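# Flip the gripper housing and return it to its tray

## Task

Flip the loose gripper housing over so it is upside down, then set it back into its tray. Both halves must be joined, and nothing of it may stick out past the tray's open edge by more than about a fingernail's width. The tray is loose: at the end it must rest on all four feet on the raised bench top, with no foot hanging more than half off an edge. The result has to hold without the robot supporting it. Finish by opening the grippers and moving the arms away.

## Robot and tools

Robot: two arms, left_arm and right_arm, each ending in a two-finger gripper. The names are labels only; they do not match left or right in any image. Every pose uses one shared scene frame: origin on the table surface midway between the arms, +x out over the table, +z up, and left_arm sits toward +y. Positions are in metres, orientations are unit quaternions written w first (qw, qx, qy, qz).

Gripper geometry: the fingers point along the gripper's own +z axis and close along its y axis. The reported end_effector_position is the spot between the finger pads, roughly 1 cm short of the tips.

The 16-number row: every motion command is one flat list of 16 numbers covering both arms, even if only one should move. Order: left_arm x, y, z, qw, qx, qy, qz, opening, then right_arm x, y, z, qw, qx, qy, qz, opening. The x, y, z and quaternion are an absolute target for that gripper in the scene frame, not an offset. Opening runs from -1 (closed) to +1 (fully open, 0.094 m). To hold an arm still, repeat the exact pose it had in the last result before it stopped, with its intended opening; to keep a gripper's orientation, keep resending the same quaternion rather than copying the drifted one from the result. A target more than 0.6 m away from the arm's last reported position, along any of the gripper's axes, is refused and nothing is sent.

Tools:
- execute_actions: argument actions is a list holding zero or one item. An empty list just reports the state. An item {"rows": [...], "steps": n} runs up to 15 control steps of 1/30 s each (default 15); each row is one 16-number pose target applied for one step, and the last row repeats to fill the steps. An item with only {"steps": n} (up to 300) is a wait counted from the previous result, including your thinking time. Optional pictures (true/false) controls whether camera images come back; by default they do.
- move: target is one 16-number row as above; speed is the path top speed in m/s, 0.002 to 0.5 (default 0.25), with turning capped at twice that in rad/s. Both grippers travel in straight lines that finish together, lasting 0.5 to 10 s; longer moves are cut off at 10 s. Each gripper rotates the short way. The opening is applied at the start. Paths ignore obstacles and the other arm. Faster motion means harder impacts, and aiming further beyond a contact presses harder.
- wait: seconds, 0 to 10; sends nothing new.
- zoom_image: camera (cam_head_left, cam_head_right, cam_left_wrist, cam_right_wrist) and region [x0, y0, x1, y1] in pixels of that 504x504 image, origin top-left, at most 504 by 504.
- finished_scene: scene, the number of the scene being closed.

How the controller behaves: each step, the commanded pose is clipped to at most 70 mm and 16 degrees from the measured pose, then joints follow by damped inverse kinematics, favouring position over orientation. After an action ends, the arm continues only toward that last clipped pose, so long moves may need several calls; check the result and send the remainder. Motions often settle a centimetre or more short, usually low. Reported hand positions can be off, more so at full reach. Elbows never fully straighten. Joint limits (rad): waist -2.880 to 2.880, shoulder 0.000 to 3.142, elbow 0.000 to 3.019, wrist pitch -1.693 to 1.571, wrist yaw -1.571 to 1.571, wrist roll -2.094 to 2.094. The simulation keeps running while you compose a reply.

Reading results: the state line shows each gripper's position and quaternion. grip_measured is the finger opening on the command scale; the last Joint positions value per arm is the opening in metres; readings may carry about 1 mm of fixed error. To grip, command about 0.03 below grip_measured (less for a lighter hold). Pads push about 50 to 62 N at most, less on thin parts under 2 mm, with a brief spike on first contact. A move result adds a move: line giving the outcome (done, off_target, moving, held, fault) and active limits: limits=paced means the pose was clipped; limits=held means a safety check blocked steps, after which the arm may jump faster than speed. If only one arm is named, the other finished normally. HELD marks steps whose command was not delivered; a pose unreachable line names the arm whose command the clearance check altered. A Hand target line shows where each gripper is currently being driven. Joint torques are raw drive outputs with offsets and noise, not clean contact forces. MOTOR HOT appears from 85 °C; at 100 °C an OVER-TEMPERATURE FAULT drops that arm until it cools, so avoid holding loads for long. A FAULT line can cut short a move or wait.

Avoid: dropping or slipping the housing, slamming into things, hard pushes, letting the arms collide or press on each other, and knocking anything (including the loose tray) off the bench or table. Brief external tugs on a held part or nudges to loose objects may happen; grip firmly enough to ride them out. Prefer smooth, unhurried motions.

Each tool is called after "Emit:" as name(argument=value, ...) on one line, values as JSON.

## Session

Emit:
execute_actions(actions=[])

Scene clock: 0.00 s of 5467.00 s.
left_arm: end_effector_position=(+0.9109, +0.5671, +0.1686) grip_measured=+1.000 end_effector_quat_wxyz=(+0.628, -0.307, +0.715, +0.035) | right_arm: end_effector_position=(+0.1318, +0.1288, +0.2506) grip_measured=+1.000 end_effector_quat_wxyz=(-0.064, +0.649, -0.756, -0.058)
Joint positions: left_arm=[ 0.305  2.366  2.028  0.121 -0.213 -0.396  0.094] | right_arm=[ 1.35   1.331  1.274 -1.345 -0.032 -0.159  0.094]
Joint velocities: left_arm=[ 0.005  0.005 -0.027 -0.007 -0.022  0.007  0.   ] | right_arm=[ 0.005 -0.005  0.002 -0.002  0.037 -0.022  0.   ]
Joint torques (N m, as the arm reports them, + toward a larger angle): no reading
Hand target (left_arm): +0.915, +0.568, +0.184; +0.639, -0.305, +0.705, +0.033
Hand target (right_arm): +0.134, +0.135, +0.259; +0.073, -0.648, +0.755, +0.063

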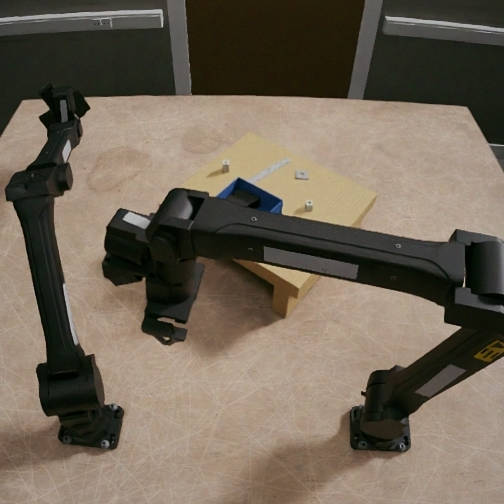

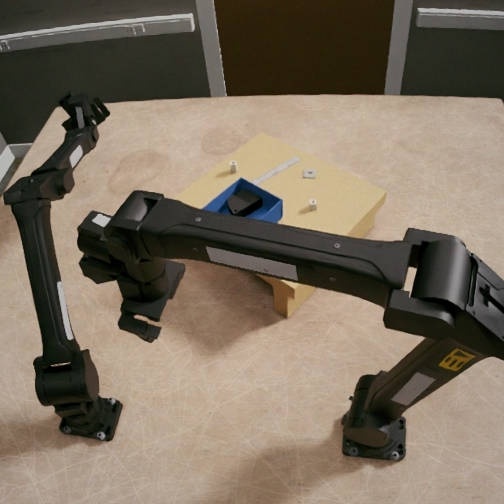

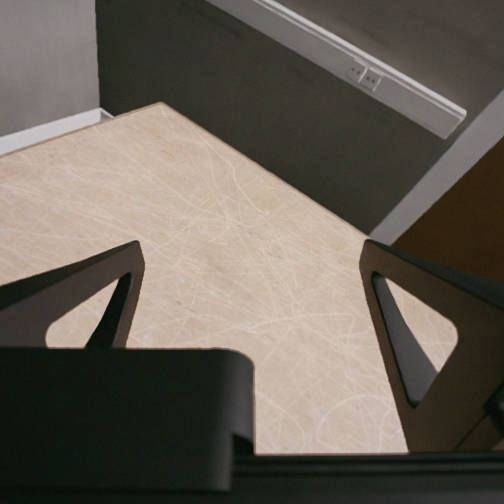

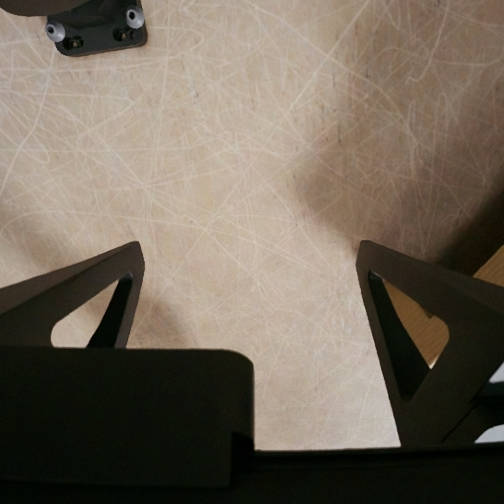

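Emit:
move(target=[0.35,0.45,0.3,0,0,1,0,1, 0.25,-0.5,0.3,0,0,1,0,1], speed=0.3)

Emit:
zoom_image(camera="cam_head_left", region=[140, 120, 390, 330])

Scene clock: 7.07 s of 5467.00 s.
left_arm: end_effector_position=(+0.3572, +0.4454, +0.2979) grip_measured=+1.000 end_effector_quat_wxyz=(+0.003, -0.005, +1.000, +0.004) | right_arm: end_effector_position=(+0.2433, -0.5004, +0.2806) grip_measured=+1.000 end_effector_quat_wxyz=(-0.006, +0.001, +1.000, -0.002)
Joint positions: left_arm=[ 0.441  1.312  1.39  -1.64  -0.006  0.371  0.094] | right_arm=[-0.666  1.202  1.249 -1.625  0.011 -0.756  0.094]
Joint velocities: left_arm=[ 0.005  0.005  0.002 -0.007  0.051  0.037  0.   ] | right_arm=[-0.015 -0.015 -0.012 -0.007 -0.066  0.037  0.   ]
Joint torques (N m, as the arm reports them, + toward a larger angle): left_arm=[ 2.01 -9.9   9.32  0.2  -0.12  0.05] | right_arm=[ 0.4  -7.56 11.18  0.7   0.06 -0.09]
Hand target (left_arm): +0.353, +0.448, +0.298; -0.002, -0.003, +1.000, +0.004
Hand target (right_arm): +0.252, -0.509, +0.299; +0.012, +0.001, +1.000, -0.021
Off the commanded pose (left_arm): 0.009 m, 1 deg.
Off the commanded pose (right_arm): 0.021 m, 1 deg.
After step 90, 0.97 s passed at rest.
move: off_target (right_arm)

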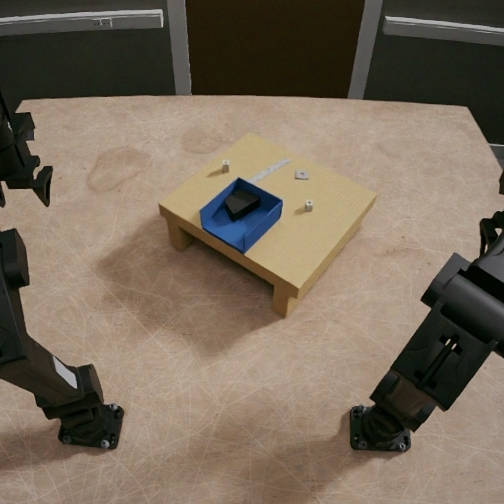

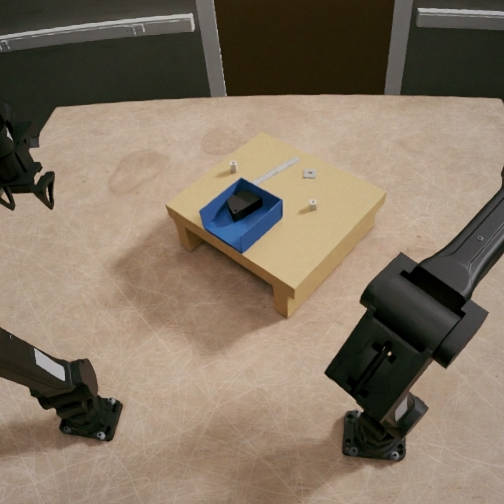

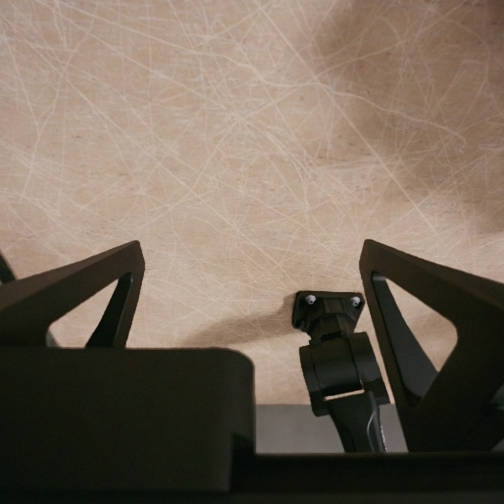

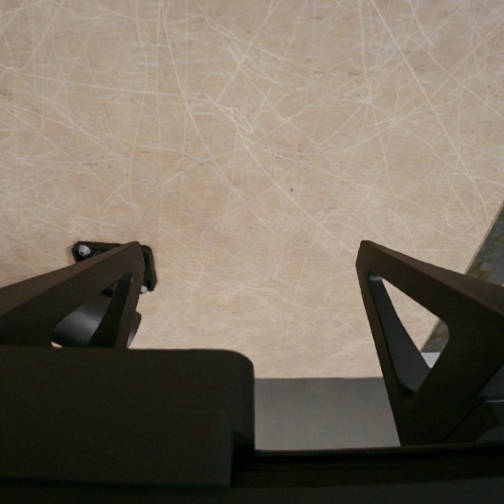

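Region (140, 120, 390, 330) of cam_head_left's 504x504 image, scaled by 2.016, with more detail than that image has; it fills the top 423 rows of this view, and the rest is white.

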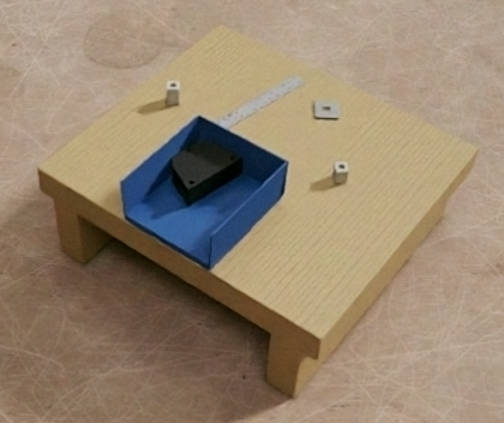

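Emit:
move(target=[0.45,0.03,0.33,0.30,0,0.954,0,1, 0.25,-0.5,0.3,0,0,1,0,1], speed=0.3)

Scene clock: 13.90 s of 5467.00 s.
left_arm: end_effector_position=(+0.4379, +0.0299, +0.3088) grip_measured=+1.000 end_effector_quat_wxyz=(+0.277, +0.012, +0.961, +0.006) | right_arm: end_effector_position=(+0.2397, -0.4952, +0.2836) grip_measured=+1.000 end_effector_quat_wxyz=(-0.013, +0.001, +1.000, +0.009)
Joint positions: left_arm=[-0.628  1.392  1.407 -1.136 -0.349 -0.583  0.094] | right_arm=[-0.666  1.202  1.257 -1.657  0.004 -0.756  0.094]
Joint velocities: left_arm=[ 0.005 -0.005 -0.007  0.007  0.037 -0.022  0.   ] | right_arm=[-0.015  0.005 -0.032  0.002 -0.037  0.051  0.   ]
Joint torques (N m, as the arm reports them, + toward a larger angle): left_arm=[  2.15 -11.71  13.97   1.94  -0.43  -0.14] | right_arm=[ 1.14 -6.5  11.36  0.12 -0.2  -0.01]
Hand target (left_arm): +0.450, +0.025, +0.332; +0.299, -0.003, +0.954, -0.011
Hand target (right_arm): +0.249, -0.499, +0.300; +0.000, -0.000, +1.000, -0.000
Off the commanded pose (left_arm): 0.024 m, 3 deg.
Off the commanded pose (right_arm): 0.020 m, 2 deg.
After step 90, 1.83 s passed at rest.
move: off_target (left_arm, right_arm)

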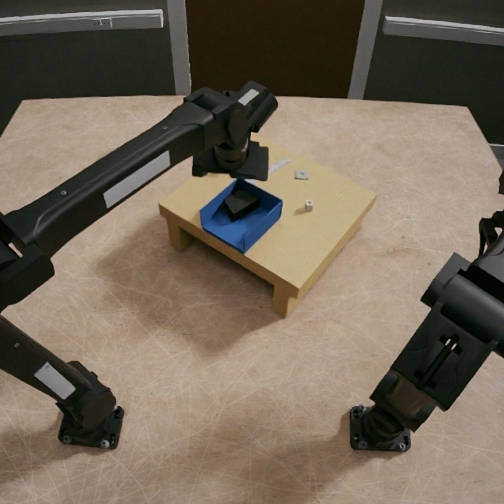

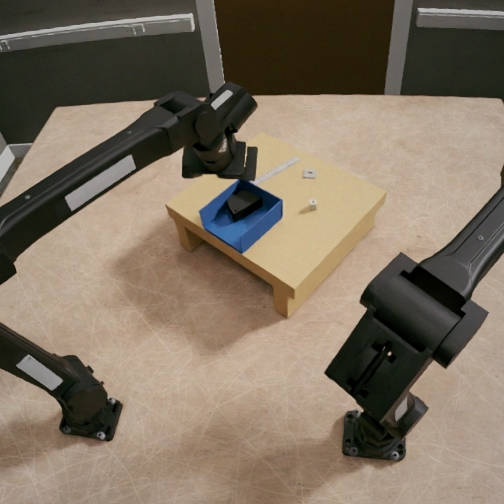

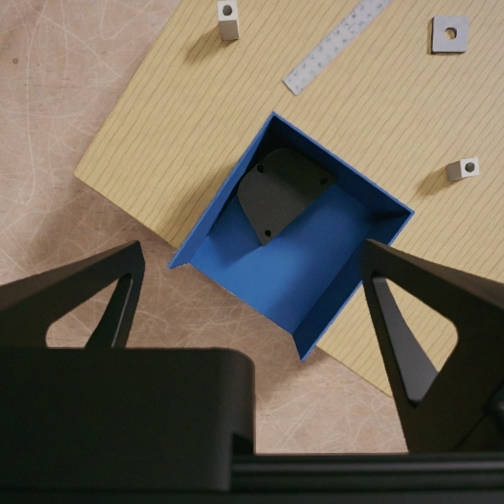

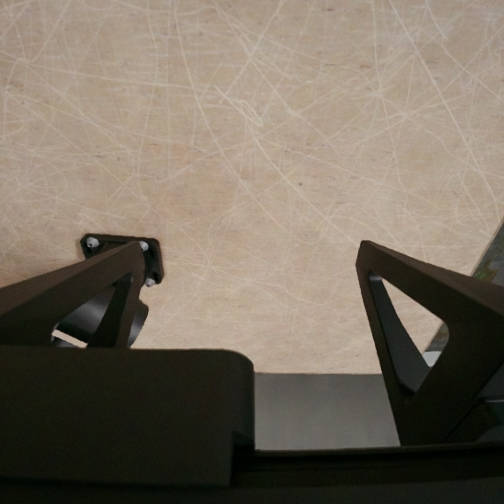

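Emit:
zoom_image(camera="cam_left_wrist", region=[150, 90, 430, 370])

Region (150, 90, 430, 370) of cam_left_wrist's 504x504 image, scaled by 1.800, with more detail than that image has.

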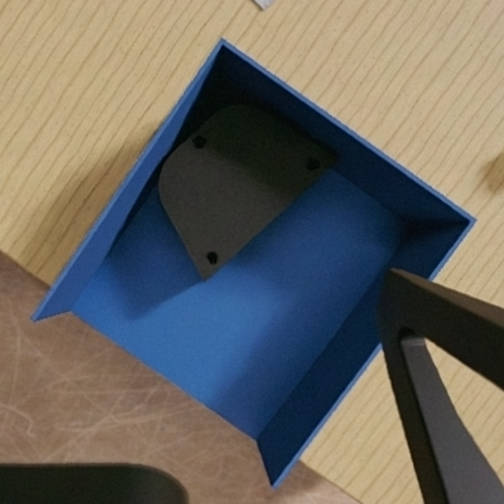

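Emit:
move(target=[0.29,0.115,0.21,0.678,0.201,0.678,-0.201,1, 0.25,-0.5,0.3,0,0,1,0,1], speed=0.3)

Scene clock: 31.87 s of 5467.00 s.
left_arm: end_effector_position=(+0.2850, +0.1151, +0.2078) grip_measured=+1.000 end_effector_quat_wxyz=(+0.668, +0.202, +0.685, -0.207) | right_arm: end_effector_position=(+0.2397, -0.4952, +0.2836) grip_measured=+1.000 end_effector_quat_wxyz=(-0.013, +0.001, +1.000, +0.009)
Joint positions: left_arm=[-0.567  0.667  0.1    0.546 -0.042 -0.014  0.094] | right_arm=[-0.666  1.202  1.257 -1.657  0.004 -0.756  0.094]
Joint velocities: left_arm=[-0.005  0.015 -0.022  0.012  0.007  0.051  0.   ] | right_arm=[-0.005 -0.005 -0.007  0.002 -0.007 -0.022  0.   ]
Joint torques (N m, as the arm reports them, + toward a larger angle): left_arm=[1.96 0.41 9.87 2.78 0.05 0.11] | right_arm=[ 1.12 -6.68 11.38  0.11 -0.19 -0.02]
Hand target (left_arm): +0.288, +0.116, +0.214; +0.676, +0.202, +0.679, -0.203
Hand target (right_arm): +0.249, -0.499, +0.300; +0.000, -0.000, +1.000, -0.000
Off the commanded pose (left_arm): 0.005 m, 2 deg.
Off the commanded pose (right_arm): 0.020 m, 2 deg.
After step 90, 12.57 s passed at rest.
move: off_target (right_arm)

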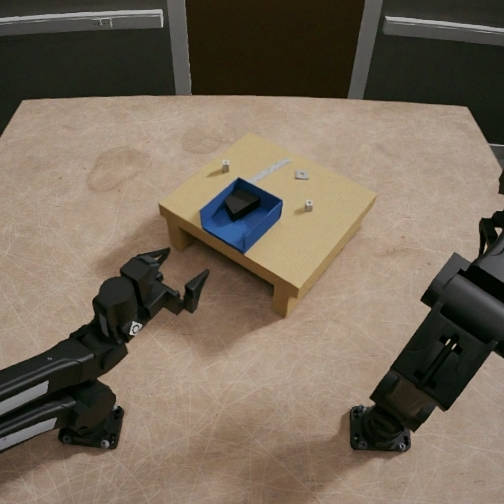

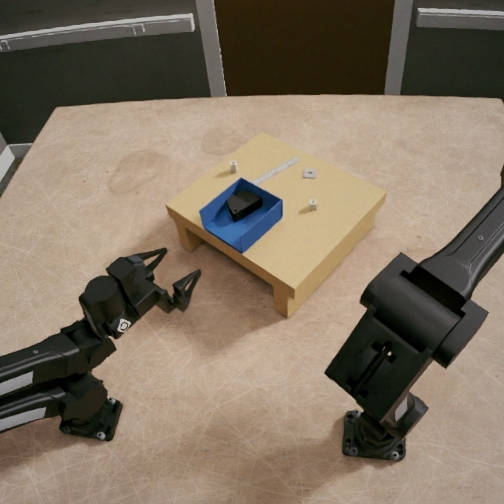

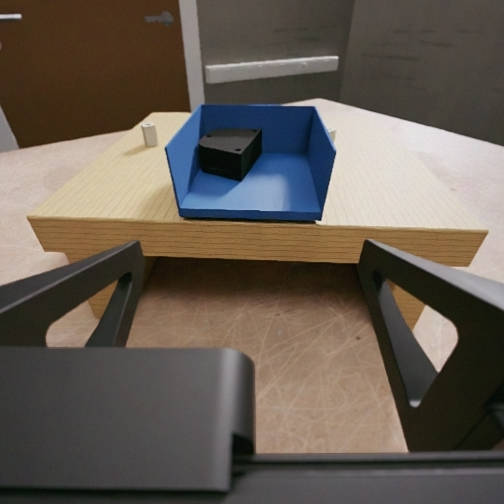

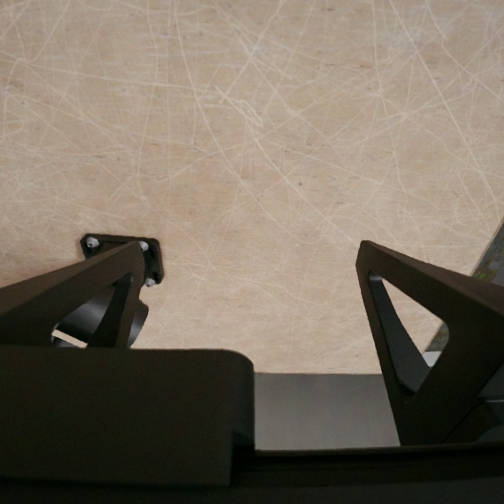

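Emit:
zoom_image(camera="cam_left_wrist", region=[150, 80, 350, 260])

Region (150, 80, 350, 260) of cam_left_wrist's 504x504 image, scaled by 2.520, with more detail than that image has; it fills the top 454 rows of this view, and the rest is white.

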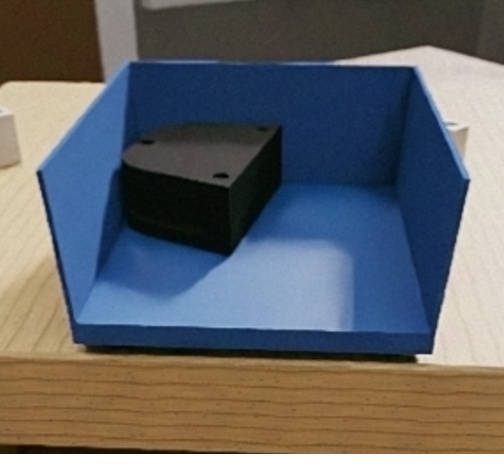

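Emit:
move(target=[0.27,0.128,0.235,0.678,0.201,0.678,-0.201,1, 0.466,0.054,0.31,0,-0.477,0.879,0,-1], speed=0.3)

Scene clock: 51.63 s of 5467.00 s.
left_arm: end_effector_position=(+0.2672, +0.1302, +0.2228) grip_measured=+1.000 end_effector_quat_wxyz=(+0.671, +0.200, +0.685, -0.202) | right_arm: end_effector_position=(+0.4557, +0.0575, +0.2963) grip_measured=-0.986 end_effector_quat_wxyz=(+0.019, -0.474, +0.880, +0.021)
Joint positions: left_arm=[-0.567  0.41   0.1    0.291 -0.051 -0.01   0.094] | right_arm=[ 0.717  1.786  1.933 -1.675 -0.036 -0.364  0.001]
Joint velocities: left_arm=[ 0.005 -0.005 -0.007 -0.012 -0.022  0.022  0.   ] | right_arm=[-0.015  0.005  0.002 -0.022  0.022  0.007  0.   ]
Joint torques (N m, as the arm reports them, + toward a larger angle): left_arm=[ 0.88  0.58 12.08  1.78 -0.17  0.07] | right_arm=[ -0.28 -16.17  11.52   0.23  -0.01  -0.2 ]
Hand target (left_arm): +0.268, +0.129, +0.236; +0.678, +0.201, +0.678, -0.201
Hand target (right_arm): +0.465, +0.059, +0.311; +0.034, -0.477, +0.878, +0.022
Off the commanded pose (left_arm): 0.013 m, 1 deg.
Off the commanded pose (right_arm): 0.018 m, 3 deg.
joint sent to its limit (right arm) — the command would take joint 4 (wrist pitch) past its lower limit, so that joint was sent only as far as its limit.
After step 90, 14.33 s passed at rest.
move: off_target (left_arm, right_arm)

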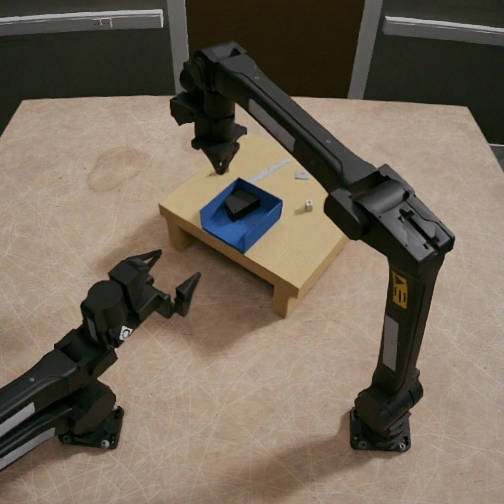

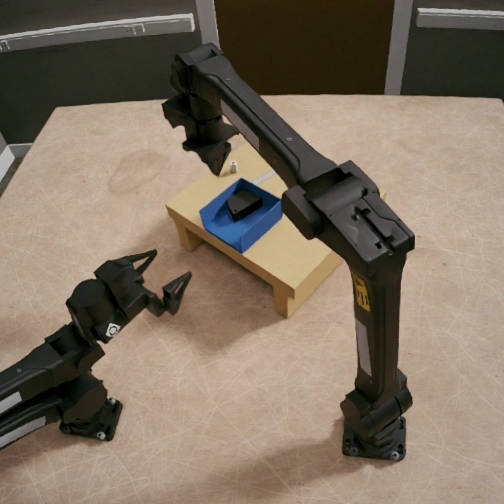

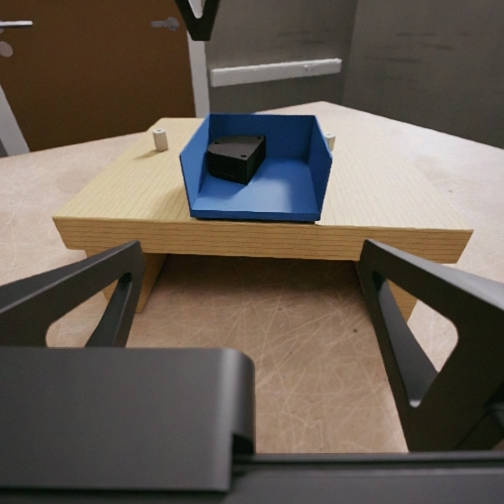

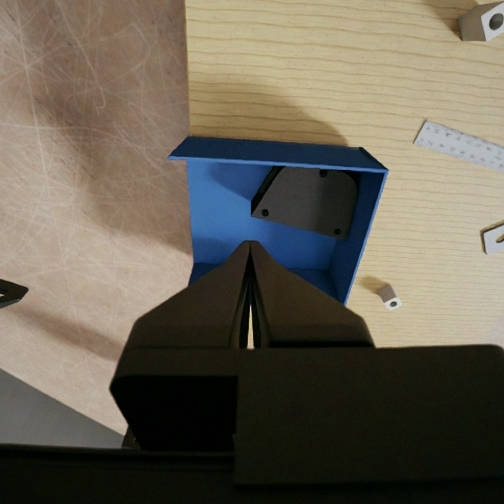

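Emit:
move(target=[0.27,0.128,0.235,0.678,0.201,0.678,-0.201,1, 0.468,0.042,0.235,0,-0.477,0.879,0,-1], speed=0.15)

Scene clock: 56.47 s of 5467.00 s.
left_arm: end_effector_position=(+0.2672, +0.1302, +0.2227) grip_measured=+1.000 end_effector_quat_wxyz=(+0.671, +0.200, +0.685, -0.202) | right_arm: end_effector_position=(+0.4640, +0.0430, +0.2451) grip_measured=-0.986 end_effector_quat_wxyz=(+0.004, -0.474, +0.880, +0.002)
Joint positions: left_arm=[-0.567  0.41   0.1    0.291 -0.051 -0.01   0.094] | right_arm=[ 0.697  1.793  1.809 -1.577 -0.004 -0.384  0.001]
Joint velocities: left_arm=[-0.005 -0.024 -0.002  0.002  0.037 -0.022  0.   ] | right_arm=[-0.015  0.005  0.017  0.012 -0.037 -0.007 -0.   ]
Joint torques (N m, as the arm reports them, + toward a larger angle): left_arm=[ 1.03  1.77 12.07  2.34 -0.13  0.06] | right_arm=[ -0.37 -15.8    7.5    0.97   0.12  -0.17]
Hand target (left_arm): +0.270, +0.128, +0.235; +0.678, +0.201, +0.678, -0.201
Hand target (right_arm): +0.469, +0.042, +0.235; -0.000, -0.477, +0.879, -0.000
Off the commanded pose (left_arm): 0.013 m, 1 deg.
Off the commanded pose (right_arm): 0.011 m, 1 deg.
After step 90, 1.00 s passed at rest.
move: off_target (left_arm, right_arm)

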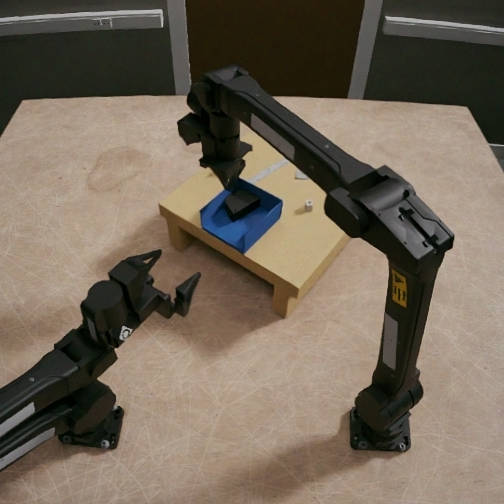

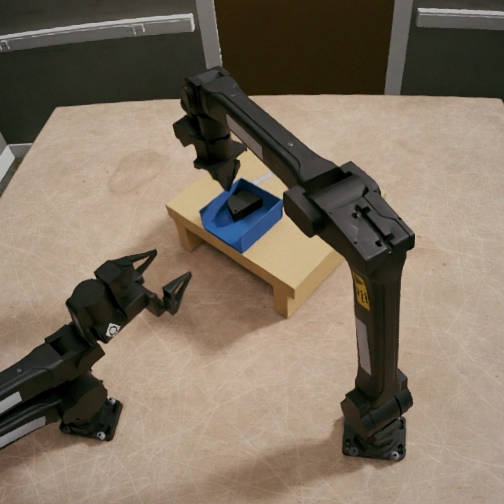

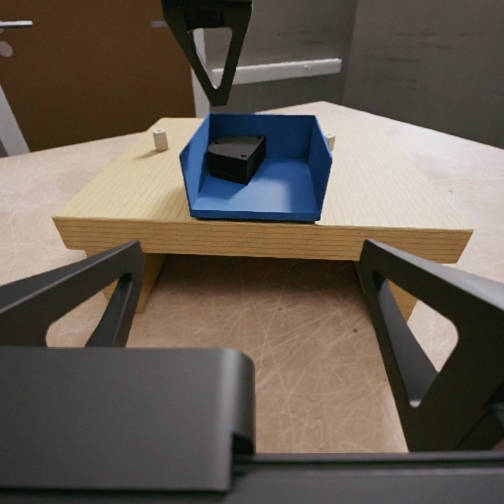

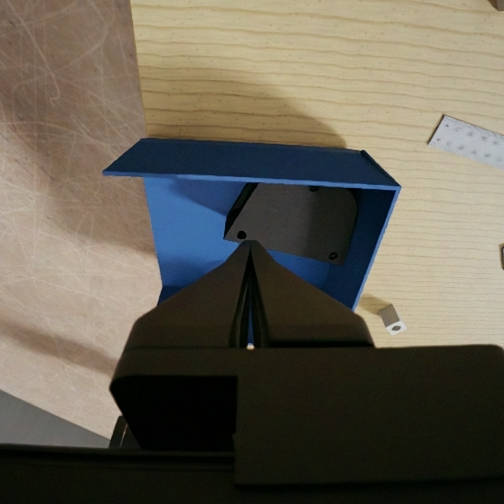

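Emit:
move(target=[0.27,0.128,0.235,0.678,0.201,0.678,-0.201,1, 0.43,0.025,0.235,0.183,0.279,0.942,-0.054,0.28], speed=0.3)

Scene clock: 78.63 s of 5467.00 s.
left_arm: end_effector_position=(+0.2672, +0.1302, +0.2227) grip_measured=+1.000 end_effector_quat_wxyz=(+0.671, +0.200, +0.685, -0.202) | right_arm: end_effector_position=(+0.4345, +0.0261, +0.2337) grip_measured=+0.279 end_effector_quat_wxyz=(+0.180, +0.277, +0.942, -0.053)
Joint positions: left_arm=[-0.567  0.41   0.1    0.291 -0.051 -0.01   0.094] | right_arm=[ 0.821  1.633  1.536 -1.367  0.363  1.279  0.06 ]
Joint velocities: left_arm=[-0.005 -0.005 -0.002  0.017  0.022  0.022  0.   ] | right_arm=[0.005 0.005 0.007 0.002 0.022 0.066 0.   ]
Joint torques (N m, as the arm reports them, + toward a larger angle): left_arm=[ 1.09  1.83 12.03  2.37 -0.14  0.07] | right_arm=[  1.03 -15.28   7.49   0.31   0.47   0.07]
Hand target (left_arm): +0.270, +0.128, +0.235; +0.678, +0.201, +0.678, -0.201
Hand target (right_arm): +0.430, +0.026, +0.235; +0.180, +0.278, +0.942, -0.056
Off the commanded pose (left_arm): 0.013 m, 1 deg.
Off the commanded pose (right_arm): 0.005 m, 0 deg.
After step 90, 15.87 s passed at rest.
move: off_target (left_arm)

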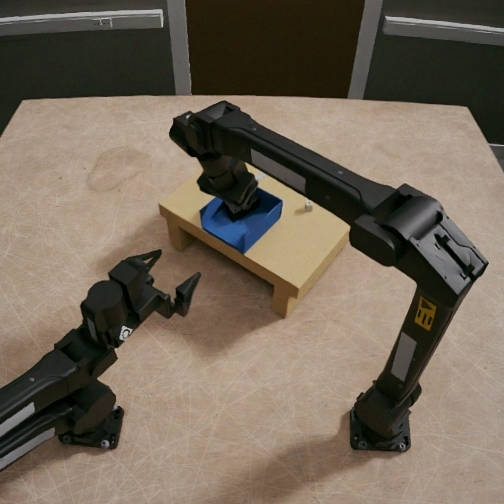

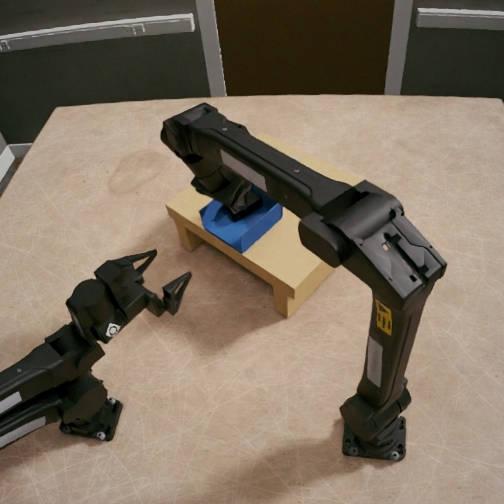

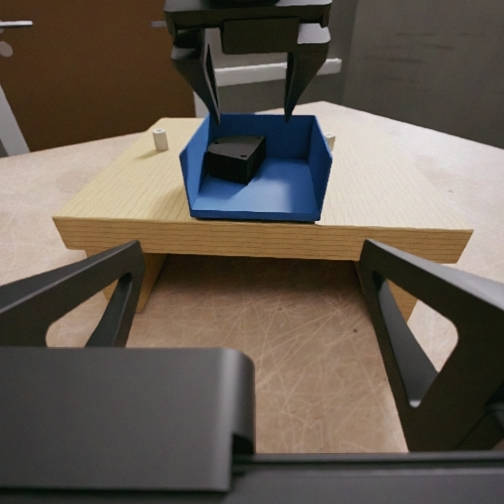

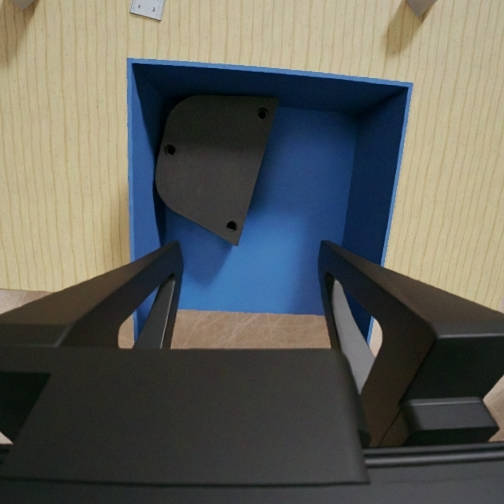

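Emit:
move(target=[0.335,0.086,0.15,0.678,0.201,0.678,-0.201,1, 0.486,0.016,0.215,0,0.284,0.959,0,-1], speed=0.15)

Scene clock: 84.87 s of 5467.00 s.
left_arm: end_effector_position=(+0.3302, +0.0864, +0.1347) grip_measured=+1.000 end_effector_quat_wxyz=(+0.664, +0.204, +0.691, -0.202) | right_arm: end_effector_position=(+0.4753, +0.0085, +0.2054) grip_measured=-0.986 end_effector_quat_wxyz=(-0.002, +0.288, +0.957, -0.008)
Joint positions: left_arm=[-0.556  1.463  0.14   1.285 -0.034 -0.009  0.094] | right_arm=[ 0.636  1.788  1.698 -1.495  0.007  1.129  0.001]
Joint velocities: left_arm=[ 0.005 -0.005 -0.007  0.007  0.081 -0.066  0.   ] | right_arm=[-0.005 -0.015  0.002  0.017  0.022 -0.125  0.   ]
Joint torques (N m, as the arm reports them, + toward a larger angle): left_arm=[ 1.94 -5.6   5.67  3.12  0.04  0.06] | right_arm=[  0.17 -15.58  11.34   0.11  -0.05  -0.14]
Hand target (left_arm): +0.338, +0.085, +0.145; +0.678, +0.201, +0.678, -0.201
Hand target (right_arm): +0.487, +0.015, +0.215; +0.004, +0.284, +0.959, +0.002
Off the commanded pose (left_arm): 0.016 m, 2 deg.
Off the commanded pose (right_arm): 0.016 m, 1 deg.
After step 90, 1.53 s passed at rest.
move: off_target (left_arm, right_arm)

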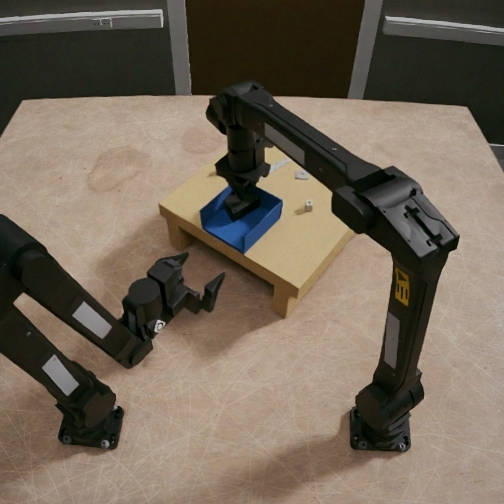

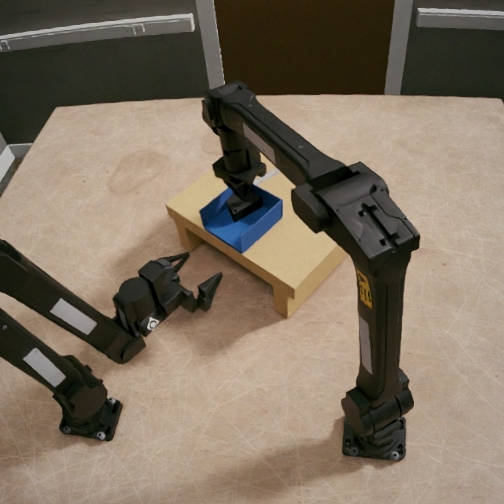

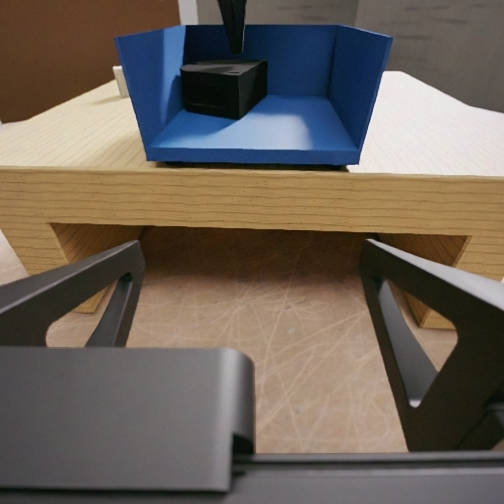

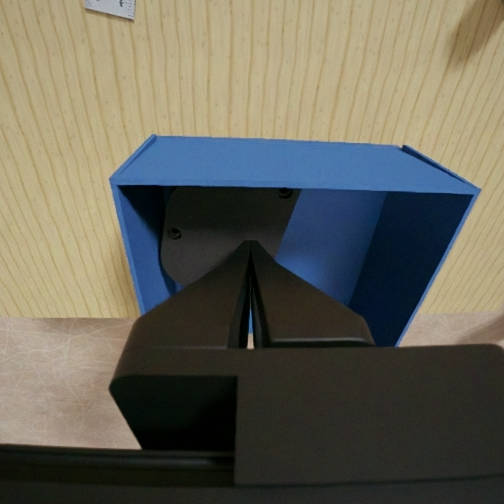

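Emit:
move(target=[0.385,0.054,0.155,0.678,0.201,0.678,-0.201,1, 0.492,0.024,0.215,0,0.284,0.959,0,-1], speed=0.1)

Scene clock: 88.80 s of 5467.00 s.
left_arm: end_effector_position=(+0.3764, +0.0564, +0.1546) grip_measured=+1.000 end_effector_quat_wxyz=(+0.676, +0.200, +0.678, -0.206) | right_arm: end_effector_position=(+0.4822, +0.0133, +0.2085) grip_measured=-0.986 end_effector_quat_wxyz=(-0.004, +0.288, +0.958, -0.008)
Joint positions: left_arm=[-0.547  1.504  0.288  1.217 -0.025 -0.009  0.094] | right_arm=[ 0.636  1.812  1.739 -1.515  0.004  1.127  0.001]
Joint velocities: left_arm=[ 0.005 -0.005 -0.007 -0.002  0.037 -0.007  0.   ] | right_arm=[-0.005 -0.005 -0.012 -0.012 -0.007  0.051 -0.   ]
Joint torques (N m, as the arm reports them, + toward a larger angle): left_arm=[ 1.89 -6.81  6.81  1.89  0.04  0.06] | right_arm=[  0.89 -15.49  11.29   0.16  -0.06  -0.08]
Hand target (left_arm): +0.385, +0.055, +0.155; +0.678, +0.201, +0.678, -0.201
Hand target (right_arm): +0.491, +0.023, +0.215; +0.000, +0.284, +0.959, +0.000
Off the commanded pose (left_arm): 0.009 m, 1 deg.
Off the commanded pose (right_arm): 0.016 m, 1 deg.
move: off_target (right_arm)

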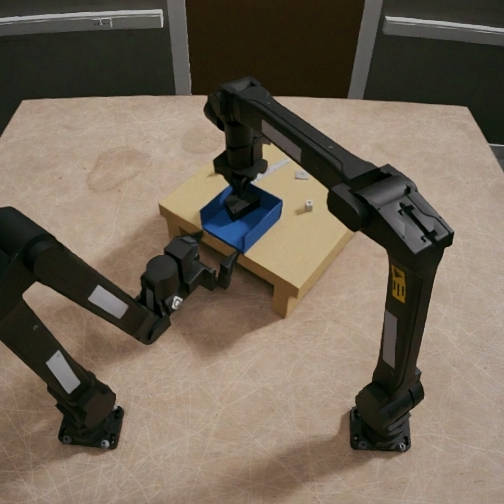

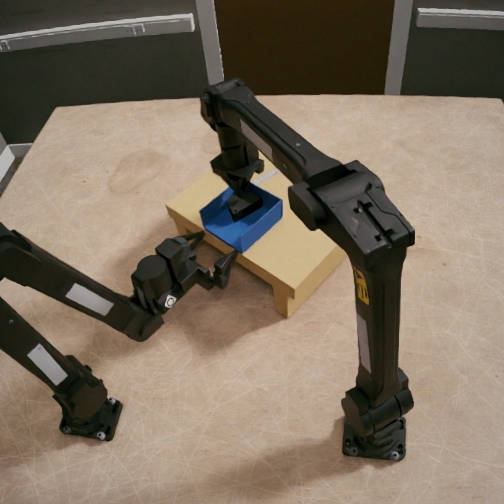

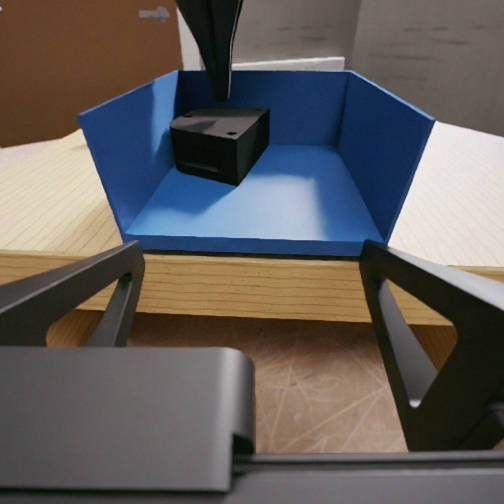

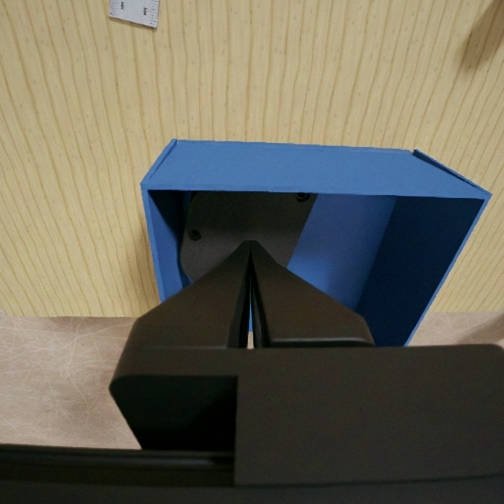

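Emit:
zoom_image(camera="cam_left_wrist", region=[110, 70, 310, 270])

Region (110, 70, 310, 270) of cam_left_wrist's 504x504 image, scaled by 2.520, with more detail than that image has.

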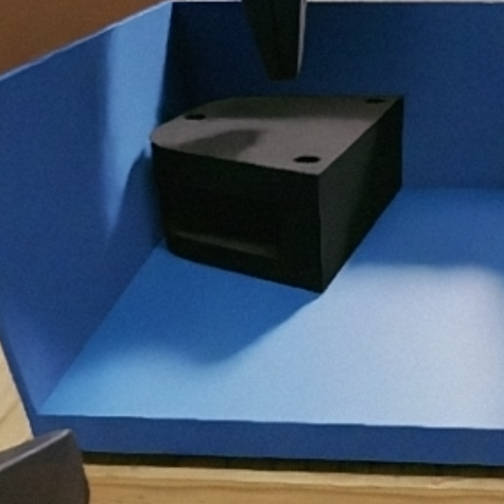

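Emit:
move(target=[0.397,0.046,0.141,0.678,0.201,0.678,-0.201,1, 0.492,0.024,0.185,0,0.284,0.959,0,-1], speed=0.03)

Scene clock: 96.23 s of 5467.00 s.
left_arm: end_effector_position=(+0.3799, +0.0533, +0.1274) grip_measured=+1.000 end_effector_quat_wxyz=(+0.660, +0.206, +0.693, -0.202) | right_arm: end_effector_position=(+0.4923, +0.0194, +0.1991) grip_measured=-0.986 end_effector_quat_wxyz=(+0.007, +0.288, +0.958, +0.005)
Joint positions: left_arm=[-0.547  1.598  0.297  1.255 -0.021 -0.009  0.094] | right_arm=[ 0.636  1.823  1.731 -1.461  0.004  1.127  0.001]
Joint velocities: left_arm=[-0.015 -0.005 -0.002 -0.017 -0.007 -0.037  0.   ] | right_arm=[ 0.005  0.005 -0.002 -0.012 -0.051  0.007  0.   ]
Joint torques (N m, as the arm reports them, + toward a larger angle): left_arm=[ 1.85 -6.94  8.13  2.96 -0.17  0.06] | right_arm=[  0.91 -15.95   7.24   0.92  -0.06  -0.08]
Hand target (left_arm): +0.396, +0.047, +0.141; +0.678, +0.201, +0.678, -0.201
Hand target (right_arm): +0.492, +0.024, +0.185; +0.000, +0.284, +0.959, +0.000
Off the commanded pose (left_arm): 0.023 m, 3 deg.
Off the commanded pose (right_arm): 0.015 m, 1 deg.
After step 90, 3.13 s passed at rest.
move: off_target (left_arm, right_arm)

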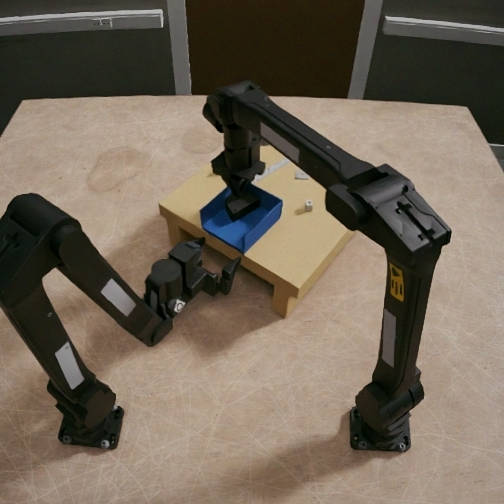

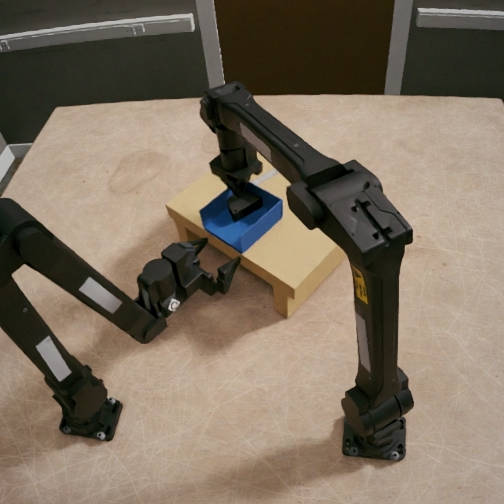

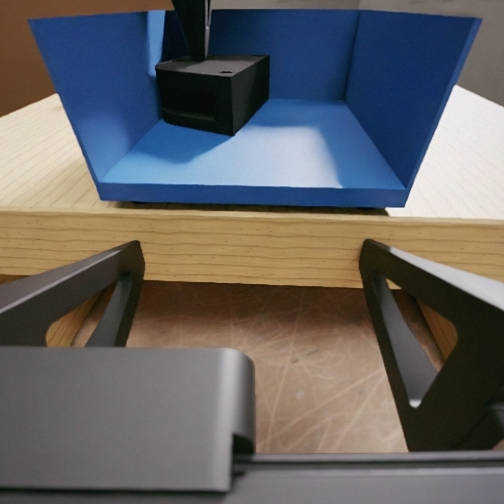

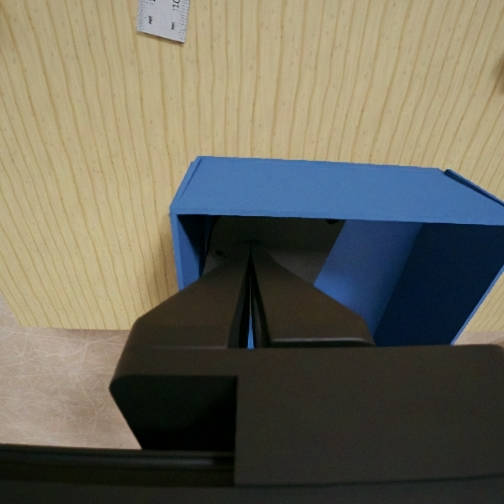

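Emit:
move(target=[0.388,0.052,0.156,0.678,0.201,0.678,-0.201,1, 0.488,0.02,0.175,0,0.284,0.959,0,-1], speed=0.03)

Scene clock: 99.77 s of 5467.00 s.
left_arm: end_effector_position=(+0.3788, +0.0540, +0.1433) grip_measured=+1.000 end_effector_quat_wxyz=(+0.666, +0.206, +0.688, -0.203) | right_arm: end_effector_position=(+0.4918, +0.0191, +0.1978) grip_measured=-0.986 end_effector_quat_wxyz=(+0.014, +0.288, +0.958, +0.012)
Joint positions: left_arm=[-0.547  1.531  0.296  1.204 -0.021 -0.006  0.094] | right_arm=[ 0.636  1.81   1.708 -1.433  0.004  1.127  0.001]
Joint velocities: left_arm=[-0.005 -0.005 -0.017 -0.017 -0.007  0.007  0.   ] | right_arm=[ 0.005  0.005 -0.012  0.002 -0.007  0.037 -0.   ]
Joint torques (N m, as the arm reports them, + toward a larger angle): left_arm=[ 1.82 -9.07  6.77  2.02 -0.17  0.03] | right_arm=[  0.62 -15.55   5.84   1.07  -0.07  -0.11]
Hand target (left_arm): +0.387, +0.052, +0.157; +0.678, +0.201, +0.678, -0.201
Hand target (right_arm): +0.488, +0.020, +0.175; -0.000, +0.284, +0.959, +0.000
Off the commanded pose (left_arm): 0.016 m, 2 deg.
Off the commanded pose (right_arm): 0.023 m, 2 deg.
move: off_target (left_arm, right_arm)

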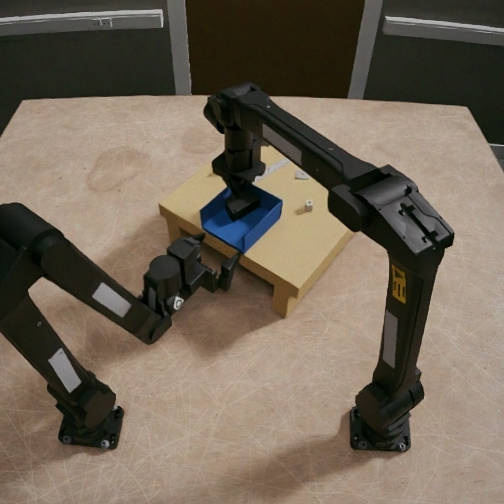

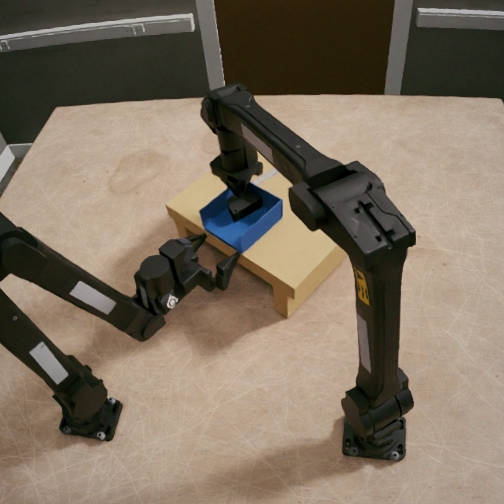

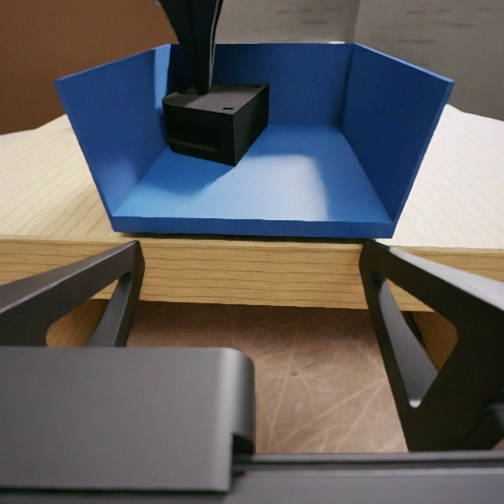

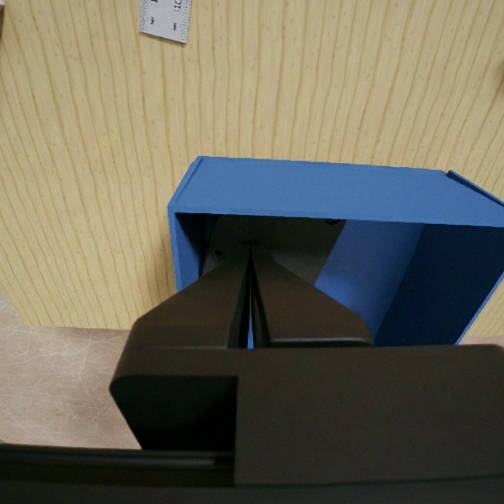

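Emit:
move(target=[0.390,0.051,0.164,0.678,0.201,0.678,-0.201,1, 0.466,0.022,0.175,0,0.284,0.959,0,-1], speed=0.02)

Scene clock: 103.70 s of 5467.00 s.
left_arm: end_effector_position=(+0.3789, +0.0540, +0.1507) grip_measured=+1.000 end_effector_quat_wxyz=(+0.666, +0.206, +0.688, -0.203) | right_arm: end_effector_position=(+0.4754, +0.0180, +0.1974) grip_measured=-0.986 end_effector_quat_wxyz=(+0.016, +0.286, +0.958, +0.015)
Joint positions: left_arm=[-0.547  1.492  0.299  1.163 -0.021 -0.006  0.094] | right_arm=[ 0.65   1.766  1.645 -1.407  0.004  1.137  0.001]
Joint velocities: left_arm=[-0.005 -0.005 -0.022 -0.022 -0.022 -0.022  0.   ] | right_arm=[-0.015  0.005  0.002 -0.012 -0.022  0.022 -0.001]
Joint torques (N m, as the arm reports them, + toward a larger angle): left_arm=[ 1.97 -8.82  7.52  2.03 -0.14  0.02] | right_arm=[  1.58 -14.89   5.62   0.8   -0.08   0.05]
Hand target (left_arm): +0.389, +0.052, +0.164; +0.678, +0.201, +0.678, -0.201
Hand target (right_arm): +0.466, +0.022, +0.175; -0.001, +0.284, +0.959, -0.000
Off the commanded pose (left_arm): 0.018 m, 2 deg.
Off the commanded pose (right_arm): 0.025 m, 3 deg.
move: off_target (left_arm, right_arm)

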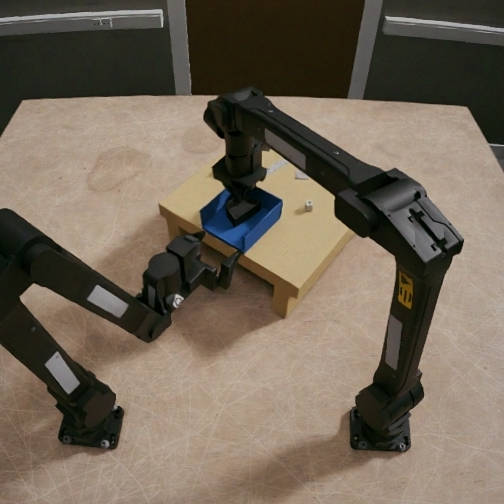

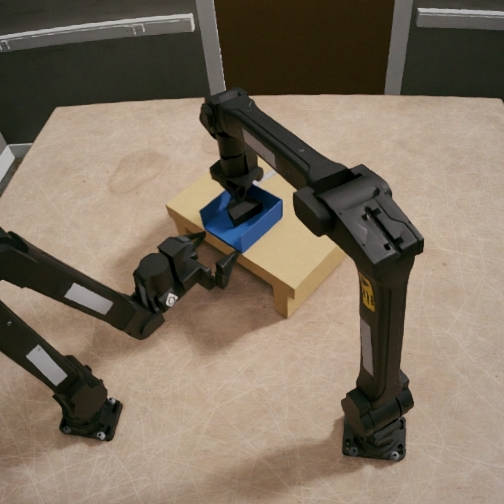

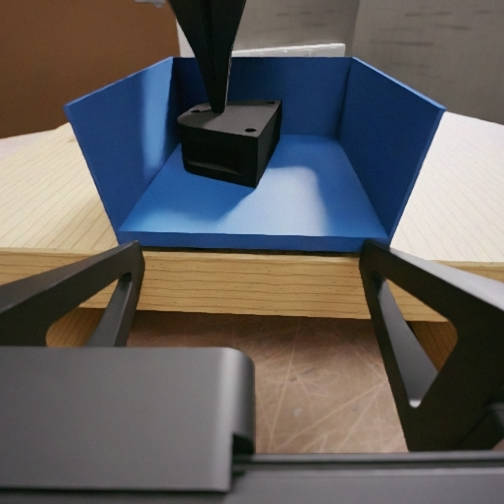

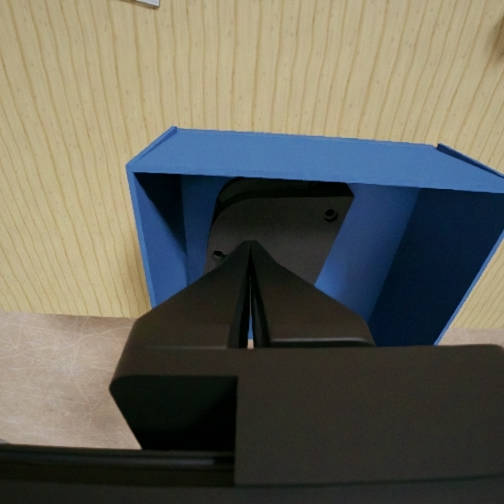

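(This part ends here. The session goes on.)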